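# Remove box lid and set it top-up on table

## Task

Lift the lid off the box and set it down flat on the table, top side up, resting entirely on the table surface and clear of the box, then release it. The box must remain upright. The lid must never be loose in the air more than a few centimetres above the table, though small bounces while it still sits on the box are acceptable. The result only counts if it holds without the robot supporting anything at the end.

## Robot and tools

Robot: two xArm7 arms, left_arm and right_arm, each with seven revolute joints and a parallel-jaw gripper carrying a wrist camera. Bases in the scene frame: left_arm at (+0.023, +0.367, 0) m with quat_wxyz (+1.000, 0, 0, -0.009); right_arm at (-0.030, -0.380, 0) m with quat_wxyz (+0.998, 0, 0, +0.058).

Scene frame: origin on the table top midway between the arms, +z up, +x outward over the table, +y toward left_arm. The arm names do not correspond to image sides. Reported hand positions may be a little off, more so when an arm is stretched far.

Gripper: fingers point along the gripper's +z and close along its y axis. end_effector_position is the point between closed pads, roughly 2 cm short of the fingertips; closing pushes the tips about 10 mm further along +z.

Tool execute_actions. Argument actions is a list holding at most one item: an action, a wait, or nothing. An empty list (LOOK) changes nothing and returns the state. An action is {"rows": [...], "steps": n} with 1 to 15 rows and steps from 1 to 15 (default 15); each step lasts 1/30 s, each row covers one step, and the final row repeats to fill remaining steps. A wait is {"steps": n} with n up to 300; it returns once that many steps have elapsed since the previous result, and the time you spend replying is included. Optional pictures (boolean) controls whether camera images come back; by default they do. A refused call moves nothing.

Each row is one flat list of 16 numbers, all within [-1, 1], for both arms together even when only one moves: left_arm joints 1 to 7 then left opening, then right_arm joints 1 to 7 then right opening. Joint order: waist, shoulder, upper arm roll, elbow, forearm roll, wrist pitch, wrist roll. The joint entries are offsets, not poses: scaled so 1.0 equals 2.036 rad, measured from the joint angles printed in the most recent result that lists them (before any such result in a scene, and for later calls within the same reply, from the angles at the moment the action begins). They are not relative to the previous row, so sending all zeros pulls the arm back to those reference angles rather than holding still. The opening entry is absolute: +1 fully open, -1 closed.

Joint ranges (rad): waist -6.283 to 6.283, shoulder -2.059 to 2.094, upper arm roll -6.283 to 6.283, elbow -0.192 to 3.927, forearm roll -6.283 to 6.283, wrist pitch -1.693 to 3.142, wrist roll -6.283 to 6.283. True ends may differ by up to 0.010 rad. Requests beyond a range by more than 0.010 rad outward are refused; requests past the real end are clipped there, and a "joint sent to its limit" line reports it (possibly referring to an earlier action still running). Missing that line does not prove there is room left.

Motion limits: joint targets move at most 3.14 rad/s, take 0.16 s to reach that speed, and all joints of one arm are timed to arrive together. Each step a target stays within 0.623 rad of the measured angle, and if the targets would move the gripper over 70 mm from where it is measured, they are shrunk toward the current angles. Large moves therefore need several calls.

Between calls the simulation keeps running and the arms keep heading for the last row sent, until they have all nearly stopped (slow or blocked counts as stopped) or a step is HELD. Fingers still in motion continue.

Result lines: the state line, left_arm: ... | right_arm: ..., gives each gripper's position (m), quat_wxyz, and linear and angular velocities (m/s, rad/s) in the scene frame. Joint positions and Joint velocities list, per arm, the seven joints in order (rad, rad/s) then the pad gap (m, m/s; 0.084 m fully open). grip_measured is the measured opening on the same scale as the commanded one. "joint command not followed" means a clearance check altered or blocked joint targets for some steps, while the rest of the row still applied. HELD marks steps where all or part of your row was not sent.

Gripping: to hold something, command an opening well under grip_measured; the larger the gap, the tighter the squeeze. Pads give about 24 N each on parts up to about 6 cm wide. A fast close can press harder, sometimes enough to spring open. At -1 anything about 0.5 mm or thicker gets full force. Sending back the read grip_measured still squeezes lightly; wider parts may slip.

Loads (N m): waist 47.5, shoulder 47.5, upper arm roll 28.5, elbow 28.5, forearm roll 28.5, wrist pitch 19, wrist roll 19; a carried object's weight adds to these. Reaching a limit triggers a torque fault: the arm backs that joint off slightly, stays put for 10 s and drops the rest of the call. Holding loads heats motors; MOTOR HOT appears from 65 °C, and at 80 °C an OVER-TEMPERATURE FAULT brakes that arm until it cools. Avoid any stop.

Cameras: cam_high, cam_low, cam_left_wrist, cam_right_wrist, each 896x504, returned in that order. zoom_image takes camera (one of those names) and region [x0, y0, x1, y1] in that camera's pixels from the top-left, no larger than 504 by 504, and gives a closer look at its latest image. Wrist camera frame: +z forward, +x right in image, +y down.

read_manual with optional section ("licences") only returns licence text. finished_scene with scene (the current scene number) ends and grades the scene irreversibly; replying with no tool call ends everything.

Cautions: do not let the lid fly free high above the table, drop or slam it, tip the box, or push anything off the table. Loose objects may occasionally be nudged by outside forces. Keep the arms from colliding or pressing on each other. Move smoothly and efficiently, and release the lid before finishing.

Each tool is called after ">>>" as name(argument=value, ...), one argument or row to a line, values as JSON.

## Session

>>> execute_actions(
  actions=[],
)

Scene clock: 0.00 s of 4100.00 s.
left_arm: end_effector_position=(+0.4207, +0.3616, +0.2466) grip_measured=+1.00 end_effector_quat_wxyz=(-0.001, +1.000, -0.008, -0.004) end_effector_velocity=(+0.000, +0.000, +0.001) end_effector_angular_velocity=(+0.000, -0.002, +0.002) | right_arm: end_effector_position=(+0.3413, -0.4079, +0.2053) grip_measured=+1.00 end_effector_quat_wxyz=(-0.065, +0.635, +0.769, +0.035) end_effector_velocity=(-0.000, +0.000, +0.000) end_effector_angular_velocity=(-0.000, -0.001, +0.001)
Joint positions: left_arm=[ 0.003 -0.246  0.002  0.915  0.002  1.17   0.002  0.084] | right_arm=[ 0.071 -0.264 -0.312  0.797  0.055  1.119 -1.901  0.084]
Joint velocities: left_arm=[-0.    -0.001  0.     0.001  0.    -0.    -0.002  0.   ] | right_arm=[ 0.    -0.001  0.    -0.    -0.     0.    -0.    -0.   ]

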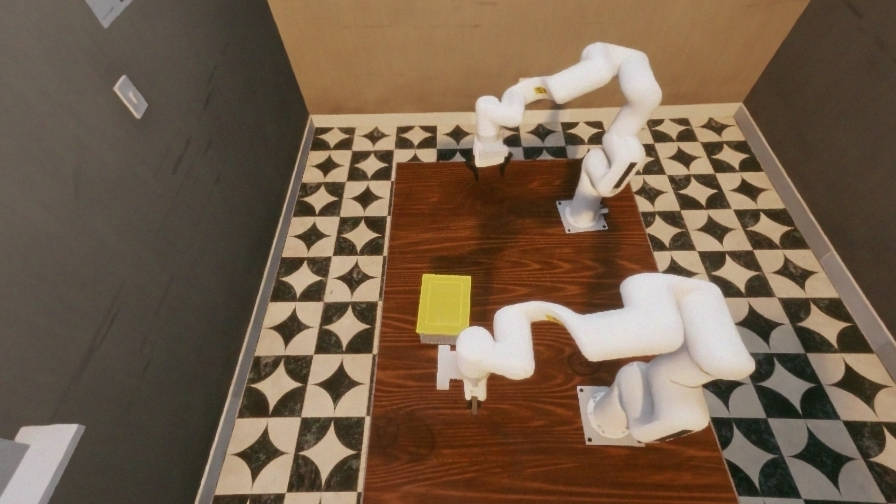

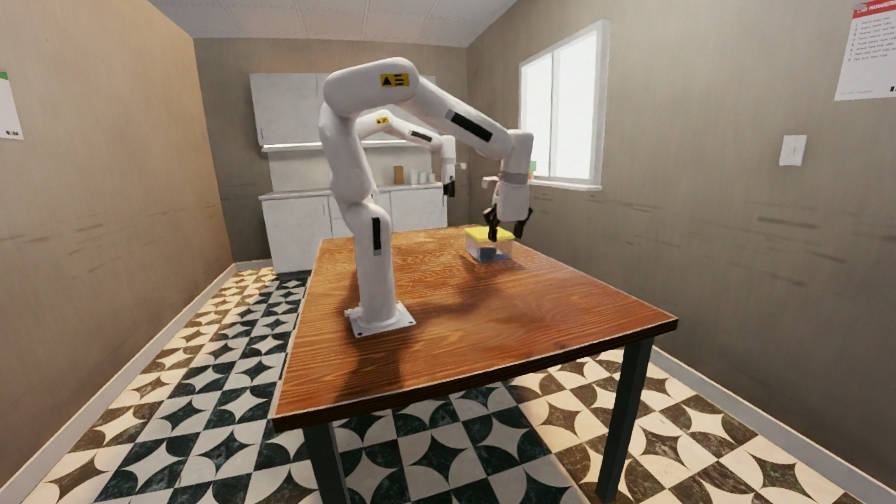

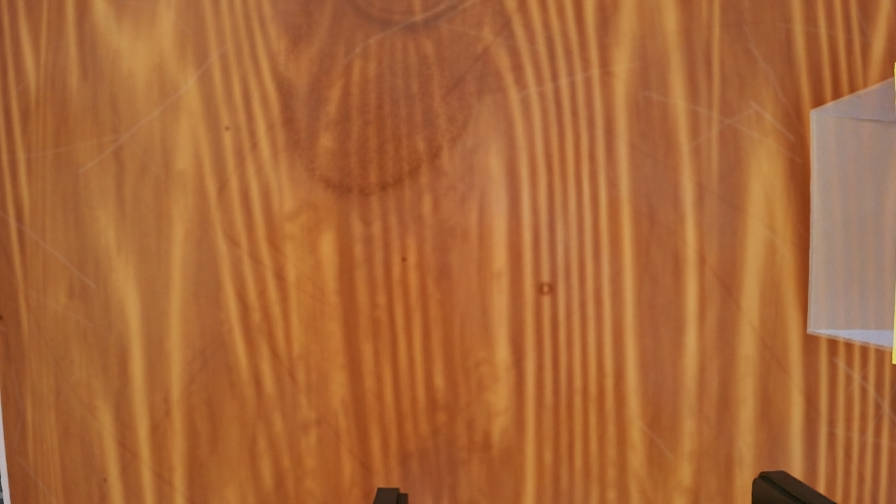

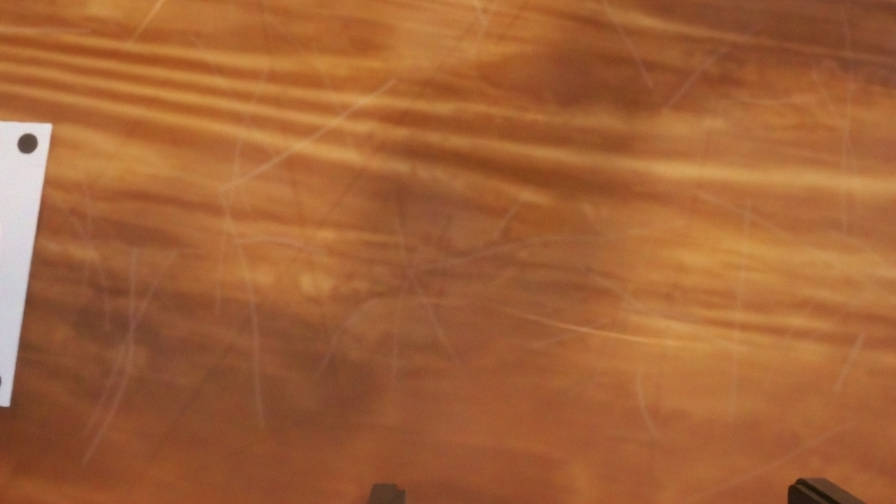

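>>> zoom_image(
  camera="cam_high",
  region=[390, 250, 510, 370],
)

>>> zoom_image(
  camera="cam_low",
  region=[440, 200, 540, 280],
)

Region (390, 250, 510, 370) of cam_high's 896x504 image, scaled by 4.200, with more detail than that image has.

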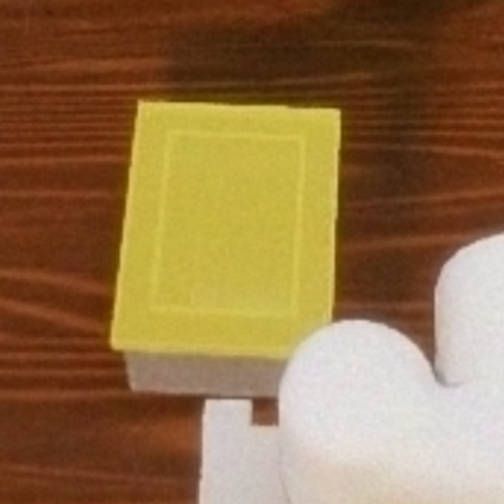

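Region (440, 200, 540, 280) of cam_low's 896x504 image, scaled by 5.040, with more detail than that image has; it fills the top 403 rows of this view, and the rest is white.

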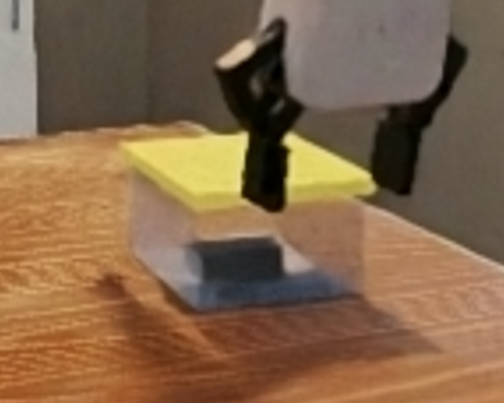

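>>> execute_actions(
  actions=[
    {"rows": [[0.195,0.4697,-0.001,0.0751,-0.7725,0.197,0.595,1,0,0,0,0,0,0,0,1]], "steps": 15},
  ],
  pictures=false,
)

>>> execute_actions(
  actions=[
    {"steps": 30},
  ],
)

Scene clock: 104.03 s of 4100.00 s.
left_arm: end_effector_position=(+0.3832, +0.3177, +0.0978) grip_measured=+1.00 end_effector_quat_wxyz=(+0.403, +0.890, -0.011, -0.212) end_effector_velocity=(+0.084, -0.255, -0.228) end_effector_angular_velocity=(-2.722, -0.169, +0.731) | right_arm: end_effector_position=(+0.3413, -0.4079, +0.2053) grip_measured=+1.00 end_effector_quat_wxyz=(-0.065, +0.635, +0.769, +0.035) end_effector_velocity=(+0.000, +0.000, +0.000) end_effector_angular_velocity=(+0.000, -0.001, -0.000)
Joint positions: left_arm=[ 0.284  0.36   0.001  1.022 -0.631  1.453  0.636  0.084] | right_arm=[ 0.071 -0.264 -0.312  0.797  0.055  1.119 -1.901  0.084]
Joint velocities: left_arm=[ 0.507  1.541 -0.011  0.197 -2.067  0.517  2.064  0.   ] | right_arm=[ 0.    -0.    -0.     0.001  0.    -0.     0.    -0.   ]
Steps of this call (steps 1 to 90: nothing new was sent; then 100.53 s passed at rest; steps 91 to 105: all 15 steps of this action). Readings (joint positions):
91: left_arm=[0.003 -0.246 0.002 0.915 0.002 1.171 0.002] | right_arm=[0.071 -0.264 -0.312 0.797 0.055 1.119 -1.901]
92: left_arm=[0.007 -0.241 0.001 0.918 -0.005 1.176 0.010] | right_arm=[0.071 -0.264 -0.312 0.797 0.055 1.119 -1.901]
94: left_arm=[0.044 -0.185 -0.004 0.939 -0.068 1.215 0.073] | right_arm=[0.071 -0.264 -0.312 0.797 0.055 1.119 -1.901]
98: left_arm=[0.156 0.011 0.003 0.973 -0.257 1.323 0.261] | right_arm=[0.071 -0.264 -0.312 0.797 0.055 1.119 -1.901]
105: the state above

Scene clock: 105.03 s of 4100.00 s.
left_arm: end_effector_position=(+0.5338, +0.3005, +0.0905) grip_measured=+1.00 end_effector_quat_wxyz=(+0.695, +0.694, +0.133, +0.134) end_effector_velocity=(+0.000, +0.001, +0.000) end_effector_angular_velocity=(+0.001, -0.000, +0.002) | right_arm: end_effector_position=(+0.3413, -0.4079, +0.2053) grip_measured=+1.00 end_effector_quat_wxyz=(-0.065, +0.635, +0.769, +0.035) end_effector_velocity=(+0.000, -0.000, -0.000) end_effector_angular_velocity=(-0.000, +0.000, +0.000)
Joint positions: left_arm=[ 0.4    0.71  -0.     1.068 -1.57   1.571  1.213  0.084] | right_arm=[ 0.071 -0.264 -0.312  0.797  0.055  1.119 -1.901  0.084]
Joint velocities: left_arm=[ 0.    -0.001  0.001  0.    -0.001 -0.001 -0.     0.   ] | right_arm=[-0.     0.001 -0.     0.001 -0.    -0.    -0.     0.   ]
Steps of this call (steps 1 to 30: the robot went on to your last target). Readings (joint positions):
1: left_arm=[0.300 0.412 0.001 1.029 -0.704 1.471 0.709] | right_arm=[0.071 -0.264 -0.312 0.797 0.055 1.119 -1.901]
2: left_arm=[0.317 0.463 0.000 1.035 -0.784 1.488 0.787] | right_arm=[0.071 -0.264 -0.312 0.797 0.055 1.119 -1.901]
4: left_arm=[0.347 0.554 0.001 1.045 -0.960 1.518 0.936] | right_arm=[0.071 -0.264 -0.312 0.797 0.055 1.119 -1.901]
8: left_arm=[0.382 0.657 0.000 1.059 -1.298 1.553 1.116] | right_arm=[0.071 -0.264 -0.312 0.797 0.055 1.119 -1.901]
30: the state above
All arms were judged still, so your last target was given up. Only a new action makes them travel on or press farther. Fingers that are still opening or closing keep moving.

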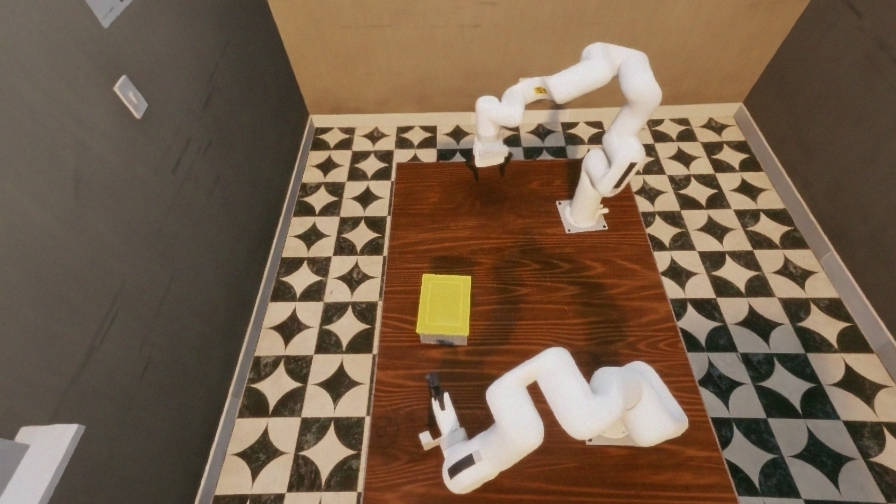

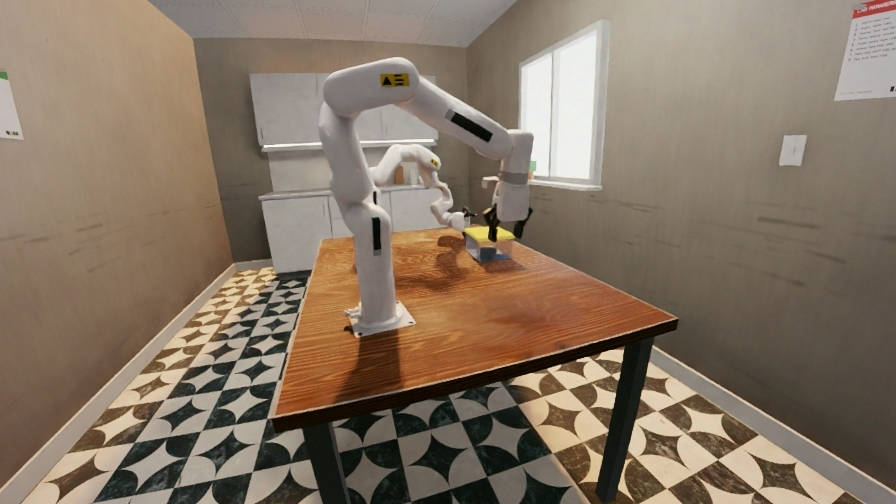

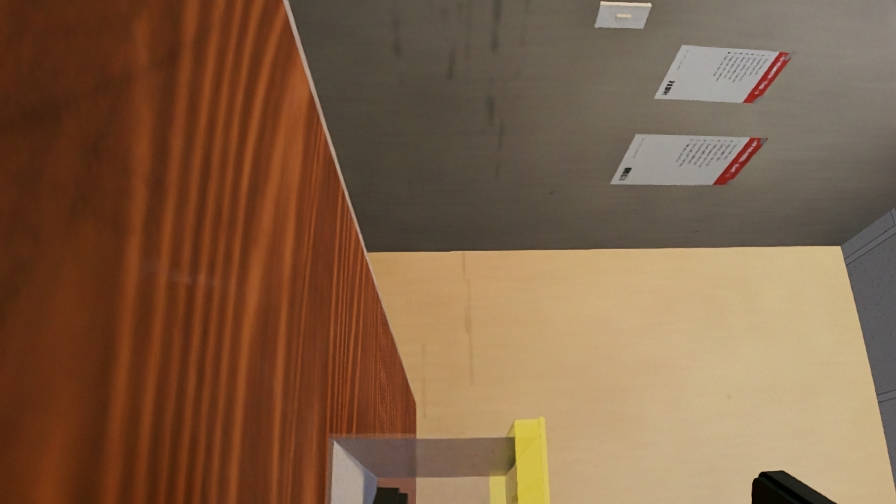

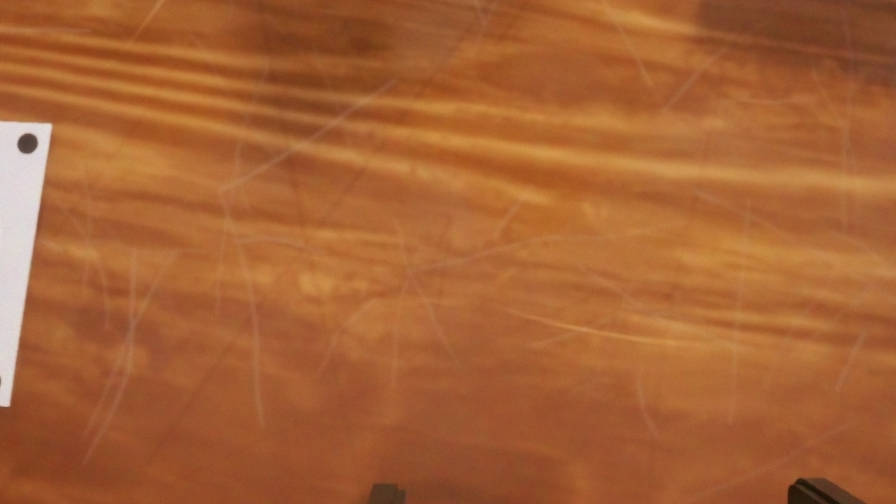

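>>> execute_actions(
  actions=[
    {"rows": [[-0.0555,0.0479,0,0.0959,0.1189,0.0575,-0.0413,1,0,0,0,0,0,0,0,1]], "steps": 15},
  ],
  pictures=false,
)

>>> execute_actions(
  actions=[
    {"steps": 12},
  ],
)

Scene clock: 123.63 s of 4100.00 s.
left_arm: end_effector_position=(+0.5068, +0.2416, +0.0892) grip_measured=+1.00 end_effector_quat_wxyz=(+0.707, +0.708, +0.002, +0.001) end_effector_velocity=(-0.000, -0.006, +0.004) end_effector_angular_velocity=(-0.008, -0.007, -0.014) | right_arm: end_effector_position=(+0.3413, -0.4079, +0.2053) grip_measured=+1.00 end_effector_quat_wxyz=(-0.065, +0.635, +0.769, +0.035) end_effector_velocity=(-0.000, +0.000, -0.000) end_effector_angular_velocity=(+0.000, +0.000, +0.001)
Joint positions: left_arm=[ 0.289  0.807  0.003  1.262 -1.329  1.688  1.129  0.084] | right_arm=[ 0.071 -0.264 -0.312  0.797  0.055  1.119 -1.901  0.084]
Joint velocities: left_arm=[-0.003 -0.002 -0.011  0.004  0.003  0.003 -0.002  0.   ] | right_arm=[ 0.     0.     0.    -0.001  0.    -0.     0.    -0.   ]
Steps of this call (steps 1 to 90: nothing new was sent; then 15.10 s passed at rest; steps 91 to 105: all 15 steps of this action). Readings (joint positions):
91: left_arm=[0.400 0.710 -0.000 1.068 -1.570 1.572 1.213] | right_arm=[0.071 -0.264 -0.312 0.797 0.055 1.119 -1.901]
92: left_arm=[0.397 0.712 0.001 1.073 -1.563 1.575 1.210] | right_arm=[0.071 -0.264 -0.312 0.797 0.055 1.119 -1.901]
94: left_arm=[0.372 0.737 0.006 1.123 -1.500 1.605 1.188] | right_arm=[0.071 -0.264 -0.312 0.797 0.055 1.119 -1.901]
98: left_arm=[0.291 0.800 -0.009 1.251 -1.348 1.679 1.136] | right_arm=[0.071 -0.264 -0.312 0.797 0.055 1.119 -1.901]
105: the state above

Scene clock: 124.03 s of 4100.00 s.
left_arm: end_effector_position=(+0.5065, +0.2393, +0.0898) grip_measured=+1.00 end_effector_quat_wxyz=(+0.707, +0.707, -0.000, -0.000) end_effector_velocity=(+0.000, -0.001, +0.000) end_effector_angular_velocity=(-0.001, -0.002, -0.002) | right_arm: end_effector_position=(+0.3413, -0.4079, +0.2053) grip_measured=+1.00 end_effector_quat_wxyz=(-0.065, +0.635, +0.769, +0.035) end_effector_velocity=(-0.000, +0.000, +0.000) end_effector_angular_velocity=(+0.001, -0.000, -0.000)
Joint positions: left_arm=[ 0.287  0.807 -0.     1.263 -1.328  1.689  1.129  0.084] | right_arm=[ 0.071 -0.264 -0.312  0.797  0.055  1.119 -1.901  0.084]
Joint velocities: left_arm=[-0.001  0.    -0.001  0.001 -0.    -0.     0.001  0.   ] | right_arm=[-0.    -0.001  0.    -0.     0.     0.     0.    -0.   ]
Steps of this call (steps 1 to 12: the robot went on to your last target). Readings (joint positions):
1: left_arm=[0.289 0.807 0.002 1.263 -1.329 1.688 1.129] | right_arm=[0.071 -0.264 -0.312 0.797 0.055 1.119 -1.901]
2: left_arm=[0.288 0.807 0.001 1.263 -1.329 1.688 1.129] | right_arm=[0.071 -0.264 -0.312 0.797 0.055 1.119 -1.901]
4: left_arm=[0.288 0.807 -0.000 1.263 -1.329 1.688 1.129] | right_arm=[0.071 -0.264 -0.312 0.797 0.055 1.119 -1.901]
8: left_arm=[0.287 0.807 -0.000 1.263 -1.328 1.688 1.129] | right_arm=[0.071 -0.264 -0.312 0.797 0.055 1.119 -1.901]
12: the state above

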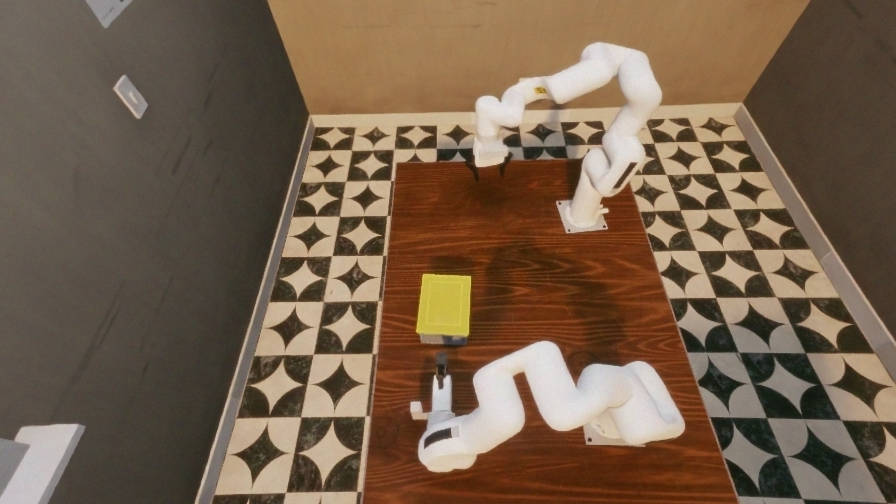

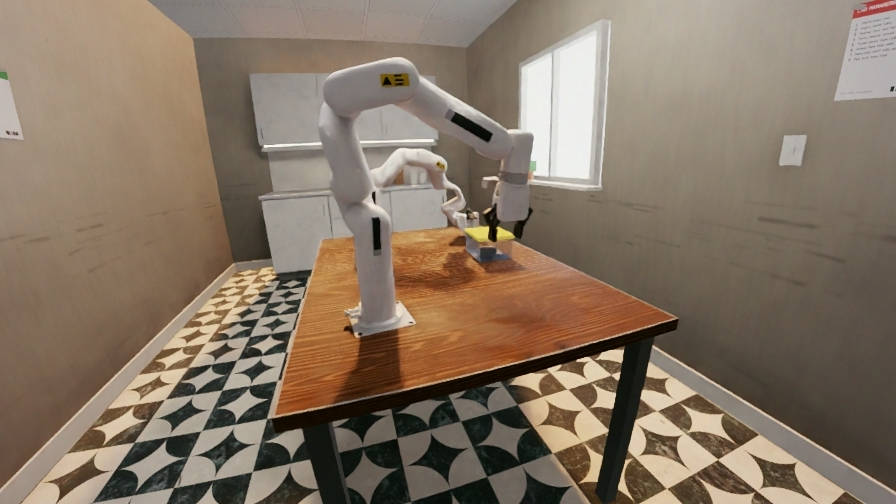

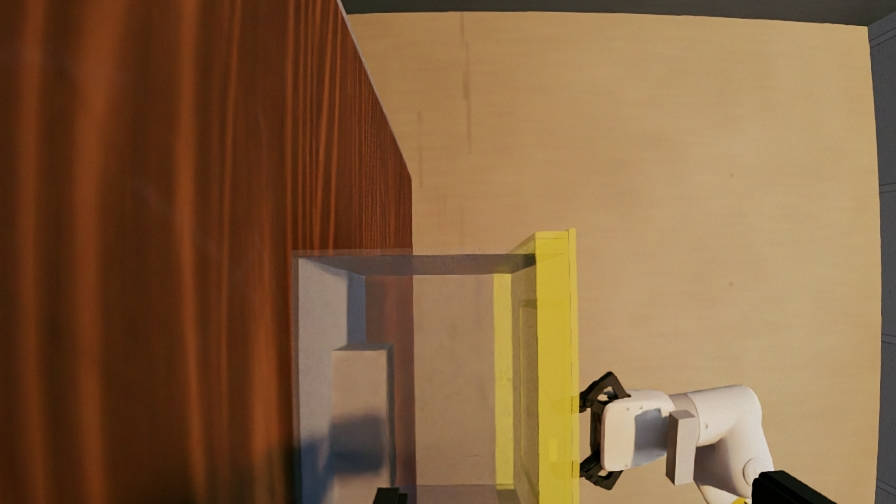

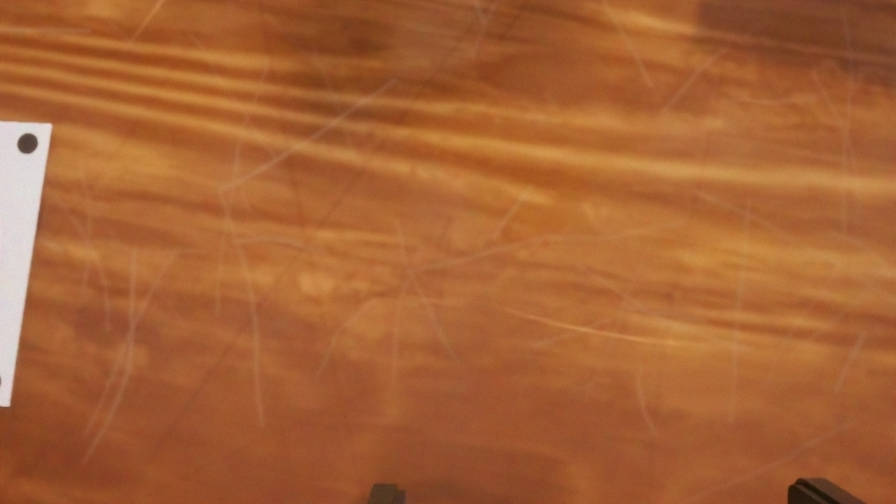

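>>> zoom_image(
  camera="cam_left_wrist",
  region=[460, 200, 620, 360],
)

Region (460, 200, 620, 360) of cam_left_wrist's 896x504 image, scaled by 3.150, with more detail than that image has.

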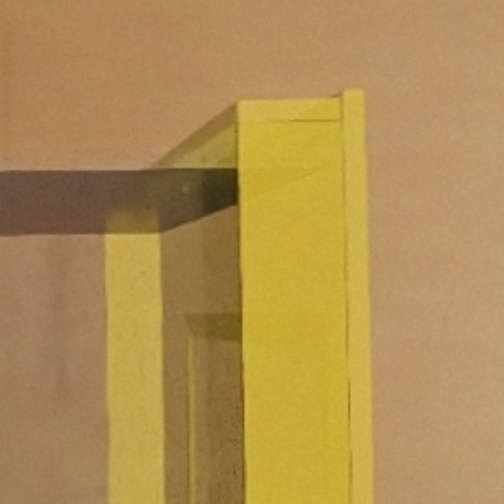

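>>> execute_actions(
  actions=[
    {"rows": [[-0.0458,-0.0167,0,-0.0239,-0.041,-0.0211,0.0032,-0.25,0,0,0,0,0,0,0,1]], "steps": 15},
  ],
  pictures=false,
)

>>> execute_actions(
  actions=[
    {"steps": 15},
  ],
)

Scene clock: 149.73 s of 4100.00 s.
left_arm: end_effector_position=(+0.5065, +0.1967, +0.0942) grip_measured=-0.26 end_effector_quat_wxyz=(+0.707, +0.708, +0.001, +0.001) end_effector_velocity=(-0.005, -0.019, +0.006) end_effector_angular_velocity=(-0.023, -0.003, -0.032) | right_arm: end_effector_position=(+0.3413, -0.4079, +0.2053) grip_measured=+1.00 end_effector_quat_wxyz=(-0.065, +0.635, +0.769, +0.035) end_effector_velocity=(-0.000, -0.000, -0.000) end_effector_angular_velocity=(-0.000, +0.001, -0.001)
Joint positions: left_arm=[ 0.195  0.773  0.002  1.215 -1.412  1.645  1.135  0.033] | right_arm=[ 0.071 -0.264 -0.312  0.797  0.055  1.119 -1.901  0.084]
Joint velocities: left_arm=[-0.013 -0.002 -0.026 -0.002 -0.002  0.004 -0.    -0.   ] | right_arm=[-0.     0.001 -0.    -0.001  0.    -0.     0.    -0.   ]
Steps of this call (steps 1 to 15: the robot went on to your last target; steps 16 to 90: nothing new was sent; then 22.20 s passed at rest; steps 91 to 105: all 15 steps of this action). Readings (joint positions):
91: left_arm=[0.287 0.807 -0.000 1.263 -1.329 1.688 1.129] | right_arm=[0.071 -0.264 -0.312 0.797 0.055 1.119 -1.901]
92: left_arm=[0.282 0.805 0.002 1.260 -1.335 1.685 1.130] | right_arm=[0.071 -0.264 -0.312 0.797 0.055 1.119 -1.901]
94: left_arm=[0.243 0.790 0.008 1.238 -1.373 1.664 1.132] | right_arm=[0.071 -0.264 -0.312 0.797 0.055 1.119 -1.901]
98: left_arm=[0.192 0.774 -0.010 1.216 -1.409 1.649 1.135] | right_arm=[0.071 -0.264 -0.312 0.797 0.055 1.119 -1.901]
105: the state above

Scene clock: 150.23 s of 4100.00 s.
left_arm: end_effector_position=(+0.5061, +0.1951, +0.0947) grip_measured=-0.27 end_effector_quat_wxyz=(+0.707, +0.707, -0.000, -0.000) end_effector_velocity=(+0.001, +0.000, +0.001) end_effector_angular_velocity=(+0.000, -0.002, -0.000) | right_arm: end_effector_position=(+0.3413, -0.4079, +0.2053) grip_measured=+1.00 end_effector_quat_wxyz=(-0.065, +0.635, +0.769, +0.035) end_effector_velocity=(+0.000, +0.000, +0.001) end_effector_angular_velocity=(+0.000, -0.001, -0.000)
Joint positions: left_arm=[ 0.194  0.773 -0.     1.215 -1.412  1.646  1.136  0.033] | right_arm=[ 0.071 -0.264 -0.312  0.797  0.055  1.119 -1.901  0.084]
Joint velocities: left_arm=[ 0.    -0.002 -0.     0.001  0.     0.    -0.002 -0.   ] | right_arm=[-0.    -0.001  0.     0.     0.     0.     0.     0.   ]
Steps of this call (steps 1 to 15: the robot went on to your last target). Readings (joint positions):
1: left_arm=[0.195 0.773 0.001 1.215 -1.412 1.645 1.135] | right_arm=[0.071 -0.264 -0.312 0.797 0.055 1.119 -1.901]
2: left_arm=[0.195 0.773 0.000 1.215 -1.412 1.646 1.135] | right_arm=[0.071 -0.264 -0.312 0.797 0.055 1.119 -1.901]
4: left_arm=[0.194 0.773 -0.000 1.215 -1.412 1.646 1.135] | right_arm=[0.071 -0.264 -0.312 0.797 0.055 1.119 -1.901]
8: left_arm=[0.194 0.773 -0.000 1.215 -1.412 1.646 1.136] | right_arm=[0.071 -0.264 -0.312 0.797 0.055 1.119 -1.901]
15: the state above
All arms were judged still, so your last target was given up. Only a new action makes them travel on or press farther. Fingers that are still opening or closing keep moving.

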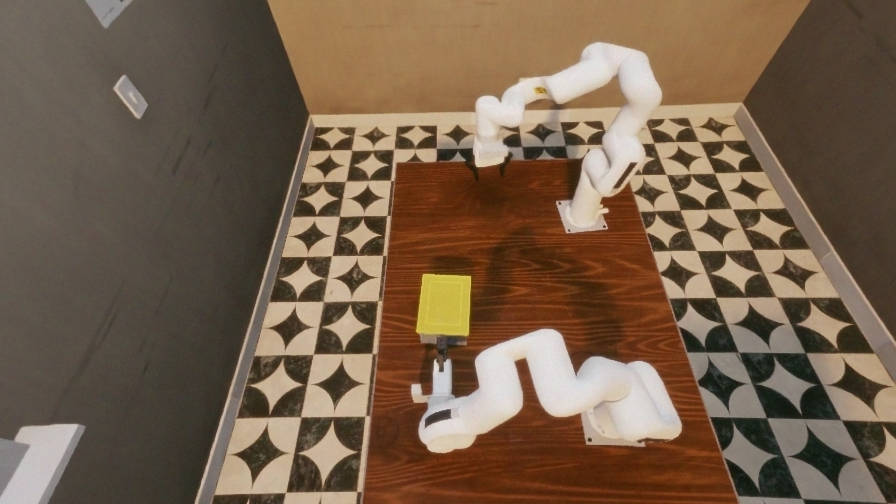

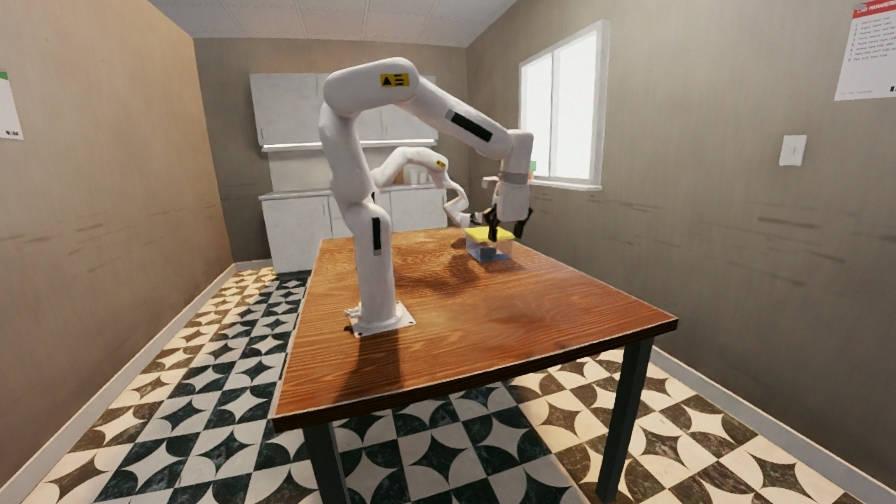

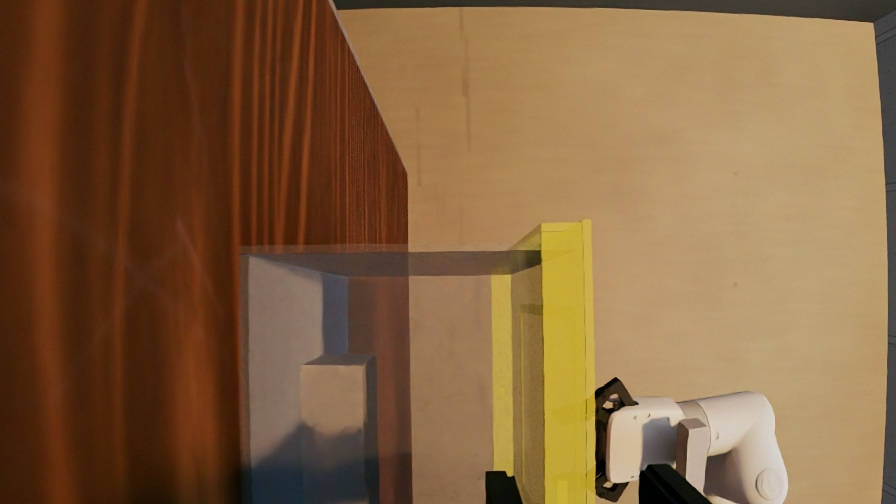

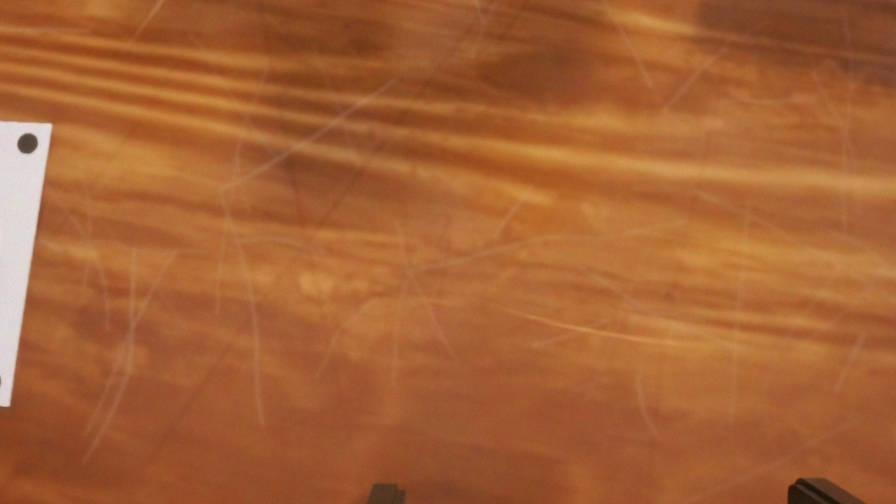

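>>> zoom_image(
  camera="cam_high",
  region=[405, 310, 485, 380],
)

>>> zoom_image(
  camera="cam_left_wrist",
  region=[460, 404, 720, 504],
)

Region (405, 310, 485, 380) of cam_high's 896x504 image, scaled by 6.300, with more detail than that image has; it fills the top 441 rows of this view, and the rest is white.

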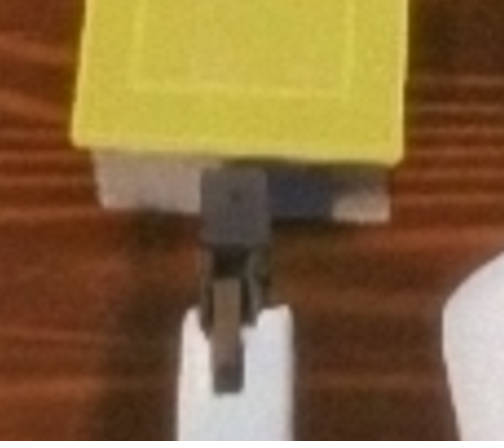

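Region (460, 404, 720, 504) of cam_left_wrist's 896x504 image, scaled by 1.938, with more detail than that image has; it fills the top 194 rows of this view, and the rest is white.

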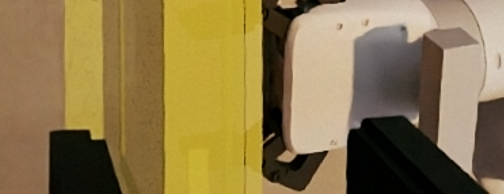

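>>> execute_actions(
  actions=[
    {"rows": [[-0.004,-0.0006,0,-0.0013,-0.0036,-0.0018,0.0004,-0.25,0,0,0,0,0,0,0,1],[-0.004,-0.0006,0,-0.0013,-0.0036,-0.0018,0.0004,-0.25,0,0,0,0,0,0,0,1],[-0.008,-0.0012,0,-0.0026,-0.0071,-0.0036,0.0008,-0.25,0,0,0,0,0,0,0,1],[-0.008,-0.0012,0,-0.0026,-0.0071,-0.0036,0.0008,-0.25,0,0,0,0,0,0,0,1],[-0.012,-0.0018,0,-0.0039,-0.0107,-0.0053,0.0012,-0.25,0,0,0,0,0,0,0,1],[-0.012,-0.0018,0,-0.0039,-0.0107,-0.0053,0.0012,-0.25,0,0,0,0,0,0,0,1],[-0.0159,-0.0025,0,-0.0052,-0.0143,-0.0071,0.0017,-0.25,0,0,0,0,0,0,0,1]], "steps": 15},
  ],
)

>>> zoom_image(
  camera="cam_high",
  region=[405, 310, 485, 380],
)

Scene clock: 172.47 s of 4100.00 s.
left_arm: end_effector_position=(+0.5058, +0.1802, +0.0946) grip_measured=-0.27 end_effector_quat_wxyz=(+0.707, +0.707, -0.000, -0.000) end_effector_velocity=(+0.003, +0.007, -0.002) end_effector_angular_velocity=(+0.010, -0.001, +0.016) | right_arm: end_effector_position=(+0.3413, -0.4079, +0.2053) grip_measured=+1.00 end_effector_quat_wxyz=(-0.065, +0.635, +0.769, +0.035) end_effector_velocity=(+0.000, -0.000, +0.000) end_effector_angular_velocity=(+0.000, -0.001, -0.000)
Joint positions: left_arm=[ 0.162  0.768 -0.     1.204 -1.441  1.631  1.139  0.033] | right_arm=[ 0.071 -0.264 -0.312  0.797  0.055  1.119 -1.901  0.084]
Joint velocities: left_arm=[ 0.003 -0.001  0.011 -0.    -0.003 -0.004  0.001  0.   ] | right_arm=[-0.    -0.001  0.     0.    -0.     0.    -0.    -0.   ]
Steps of this call (steps 1 to 90: nothing new was sent; then 18.73 s passed at rest; steps 91 to 105: all 15 steps of this action). Readings (joint positions):
91: left_arm=[0.194 0.773 -0.000 1.214 -1.412 1.645 1.136] | right_arm=[0.071 -0.264 -0.312 0.797 0.055 1.119 -1.901]
92: left_arm=[0.193 0.773 0.000 1.214 -1.413 1.645 1.136] | right_arm=[0.071 -0.264 -0.312 0.797 0.055 1.119 -1.901]
94: left_arm=[0.188 0.772 0.001 1.212 -1.418 1.642 1.136] | right_arm=[0.071 -0.264 -0.312 0.797 0.055 1.119 -1.901]
98: left_arm=[0.172 0.770 -0.001 1.207 -1.432 1.636 1.138] | right_arm=[0.071 -0.264 -0.312 0.797 0.055 1.119 -1.901]
105: the state above

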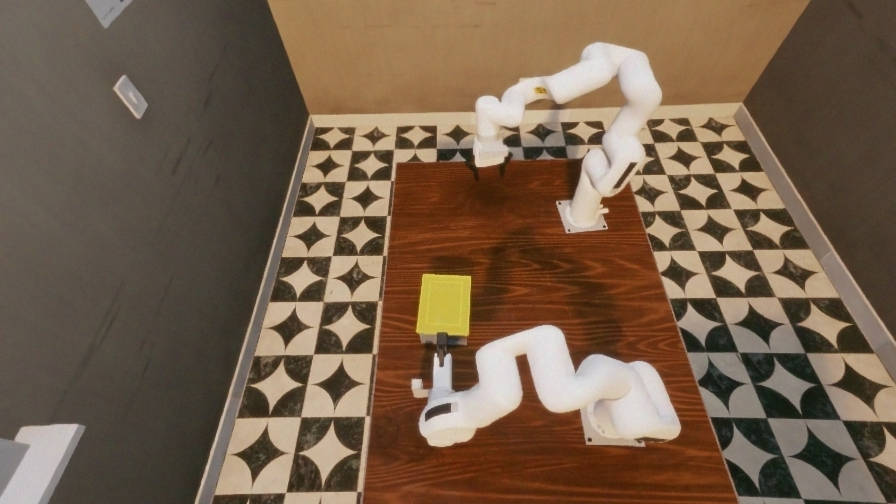

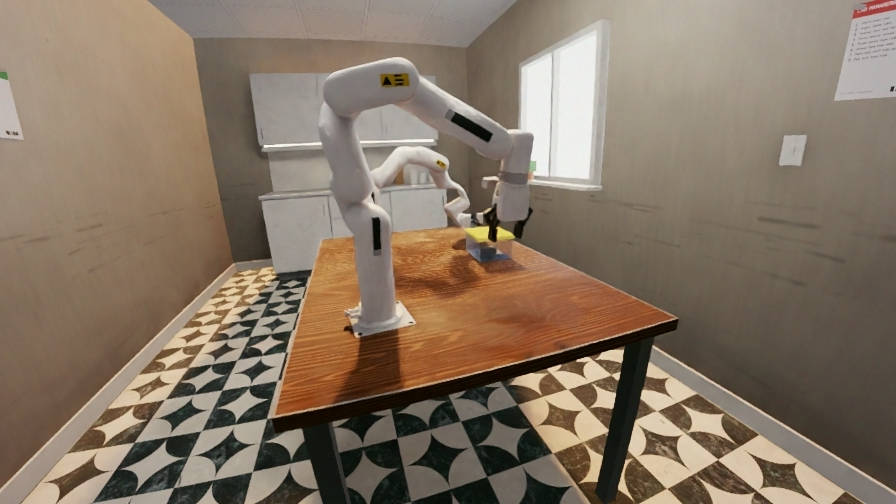

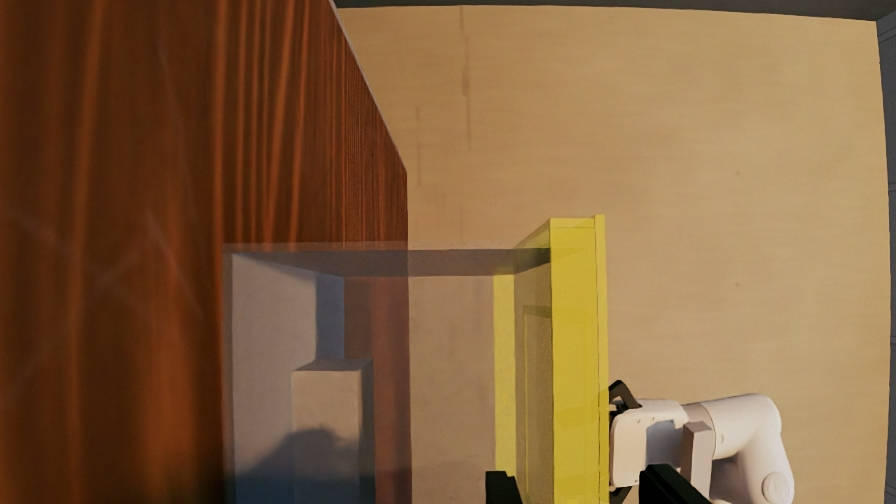

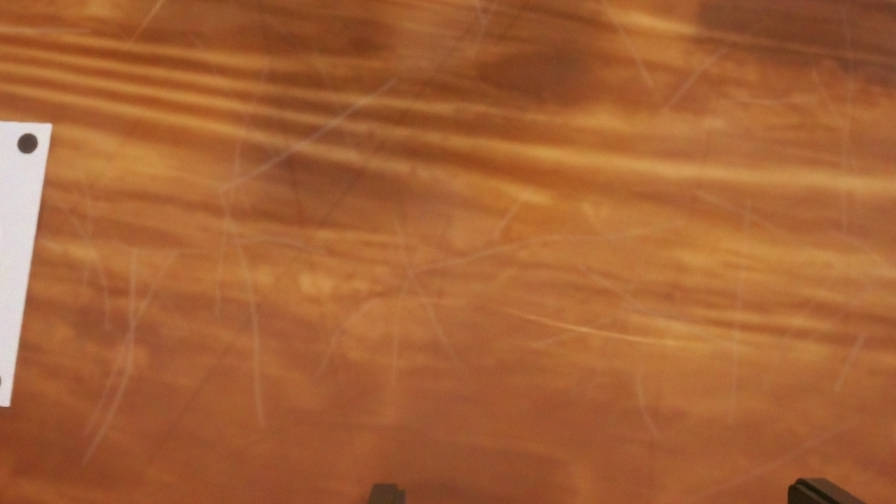

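Region (405, 310, 485, 380) of cam_high's 896x504 image, scaled by 6.300, with more detail than that image has; it fills the top 441 rows of this view, and the rest is white.

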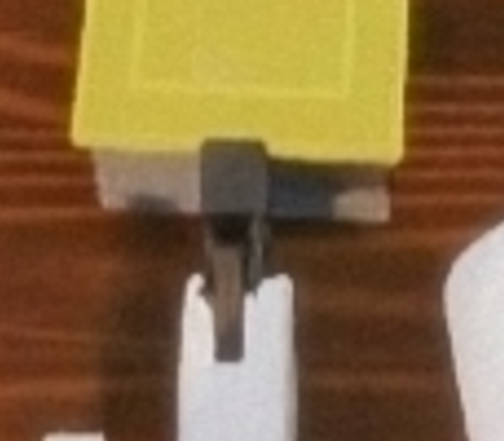

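>>> execute_actions(
  actions=[
    {"rows": [[-0.003,-0.004,0,-0.002,-0.0029,-0.0013,-0.002,-0.25,0,0,0,0,0,0,0,1],[-0.003,-0.004,0,-0.002,-0.0029,-0.0013,-0.002,-0.25,0,0,0,0,0,0,0,1],[-0.0064,-0.006,0,-0.0037,-0.0058,-0.0026,-0.0027,-0.25,0,0,0,0,0,0,0,1],[-0.0064,-0.006,0,-0.0037,-0.0058,-0.0026,-0.0027,-0.25,0,0,0,0,0,0,0,1],[-0.0096,-0.0064,0,-0.0045,-0.0086,-0.0039,-0.0025,-0.25,0,0,0,0,0,0,0,1],[-0.0096,-0.0064,0,-0.0045,-0.0086,-0.0039,-0.0025,-0.25,0,0,0,0,0,0,0,1],[-0.0128,-0.0068,0,-0.0053,-0.0115,-0.0052,-0.0023,-0.25,0,0,0,0,0,0,0,1]], "steps": 15},
  ],
)

>>> zoom_image(
  camera="cam_high",
  region=[405, 310, 485, 380],
)

Scene clock: 191.60 s of 4100.00 s.
left_arm: end_effector_position=(+0.5062, +0.1689, +0.0985) grip_measured=-0.27 end_effector_quat_wxyz=(+0.707, +0.707, +0.000, +0.000) end_effector_velocity=(-0.000, -0.002, -0.001) end_effector_angular_velocity=(-0.000, +0.000, +0.000) | right_arm: end_effector_position=(+0.3413, -0.4079, +0.2053) grip_measured=+1.00 end_effector_quat_wxyz=(-0.065, +0.635, +0.769, +0.035) end_effector_velocity=(+0.000, +0.000, +0.000) end_effector_angular_velocity=(-0.000, -0.000, +0.000)
Joint positions: left_arm=[ 0.136  0.754  0.001  1.193 -1.464  1.621  1.134  0.033] | right_arm=[ 0.071 -0.264 -0.312  0.797  0.055  1.119 -1.901  0.084]
Joint velocities: left_arm=[-0.002  0.001 -0.001 -0.001 -0.003 -0.002  0.001 -0.   ] | right_arm=[-0. -0.  0. -0. -0. -0. -0. -0.]
Steps of this call (steps 1 to 15: the robot went on to your last target; steps 16 to 90: nothing new was sent; then 15.63 s passed at rest; steps 91 to 105: all 15 steps of this action). Readings (joint positions):
91: left_arm=[0.162 0.768 -0.000 1.204 -1.441 1.631 1.139] | right_arm=[0.071 -0.264 -0.312 0.797 0.055 1.119 -1.901]
92: left_arm=[0.161 0.767 0.000 1.203 -1.442 1.630 1.138] | right_arm=[0.071 -0.264 -0.312 0.797 0.055 1.119 -1.901]
94: left_arm=[0.157 0.762 0.001 1.200 -1.446 1.629 1.136] | right_arm=[0.071 -0.264 -0.312 0.797 0.055 1.119 -1.901]
98: left_arm=[0.144 0.755 -0.001 1.196 -1.457 1.624 1.134] | right_arm=[0.071 -0.264 -0.312 0.797 0.055 1.119 -1.901]
105: the state above

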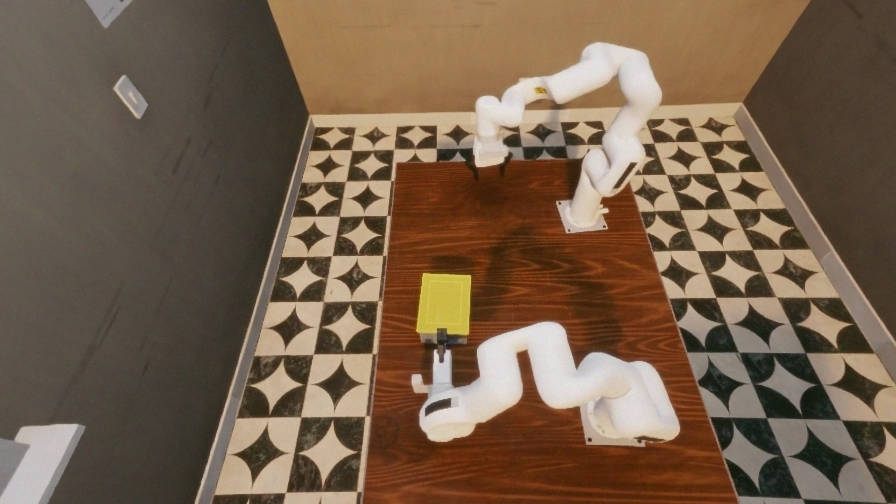

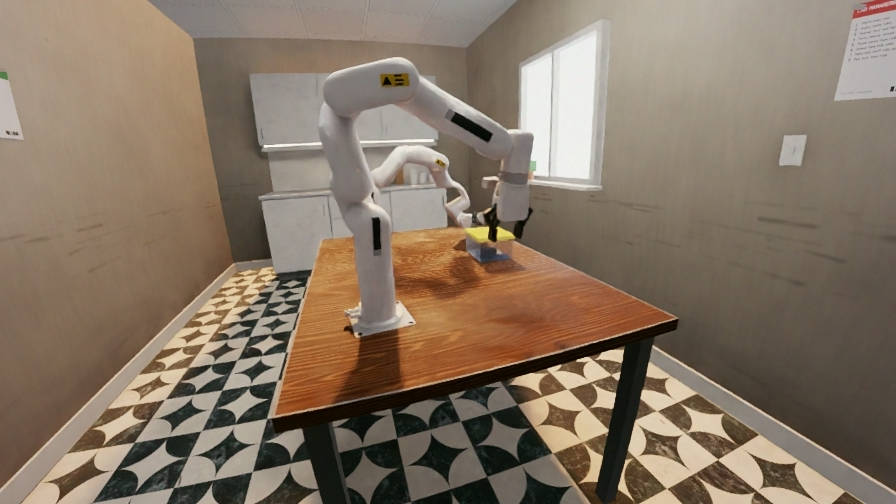

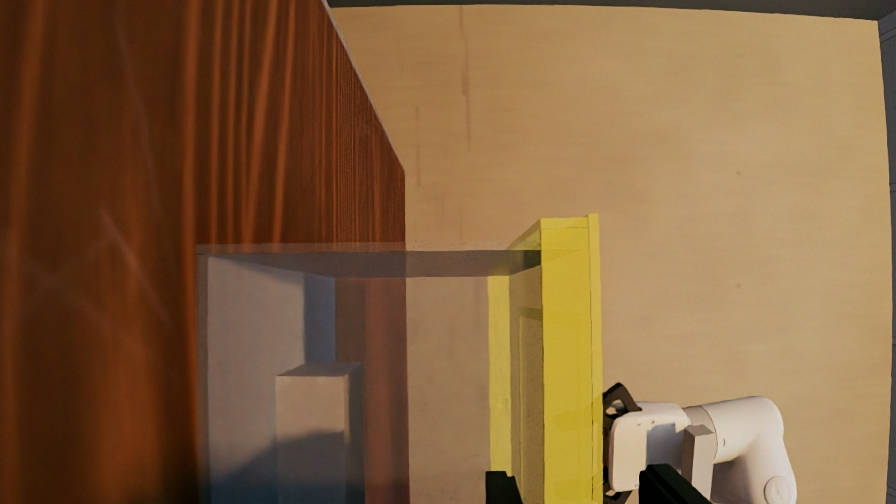

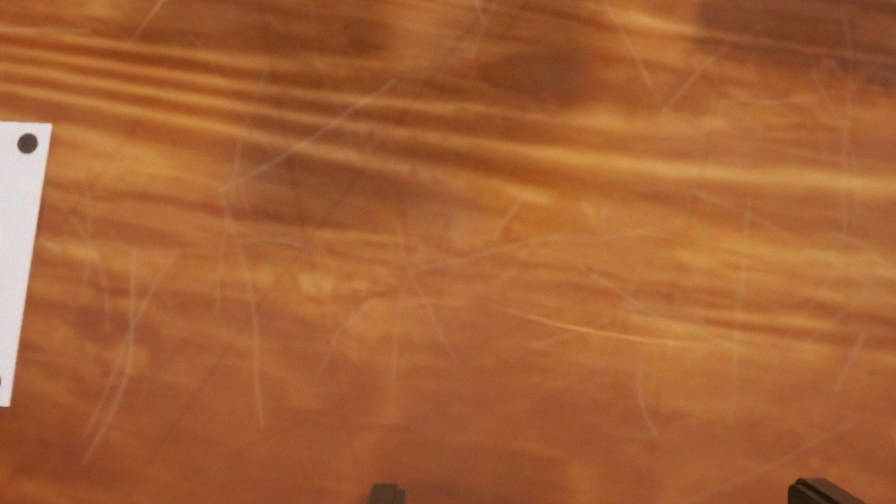

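Region (405, 310, 485, 380) of cam_high's 896x504 image, scaled by 6.300, with more detail than that image has; it fills the top 441 rows of this view, and the rest is white.

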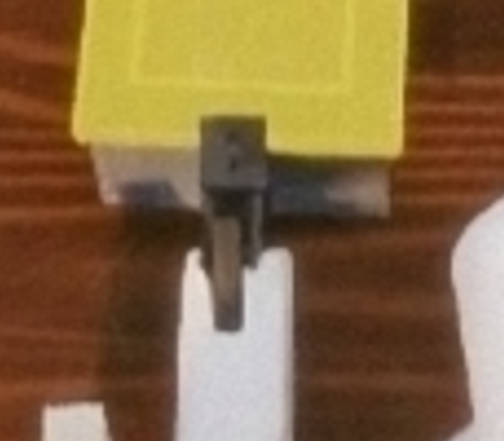

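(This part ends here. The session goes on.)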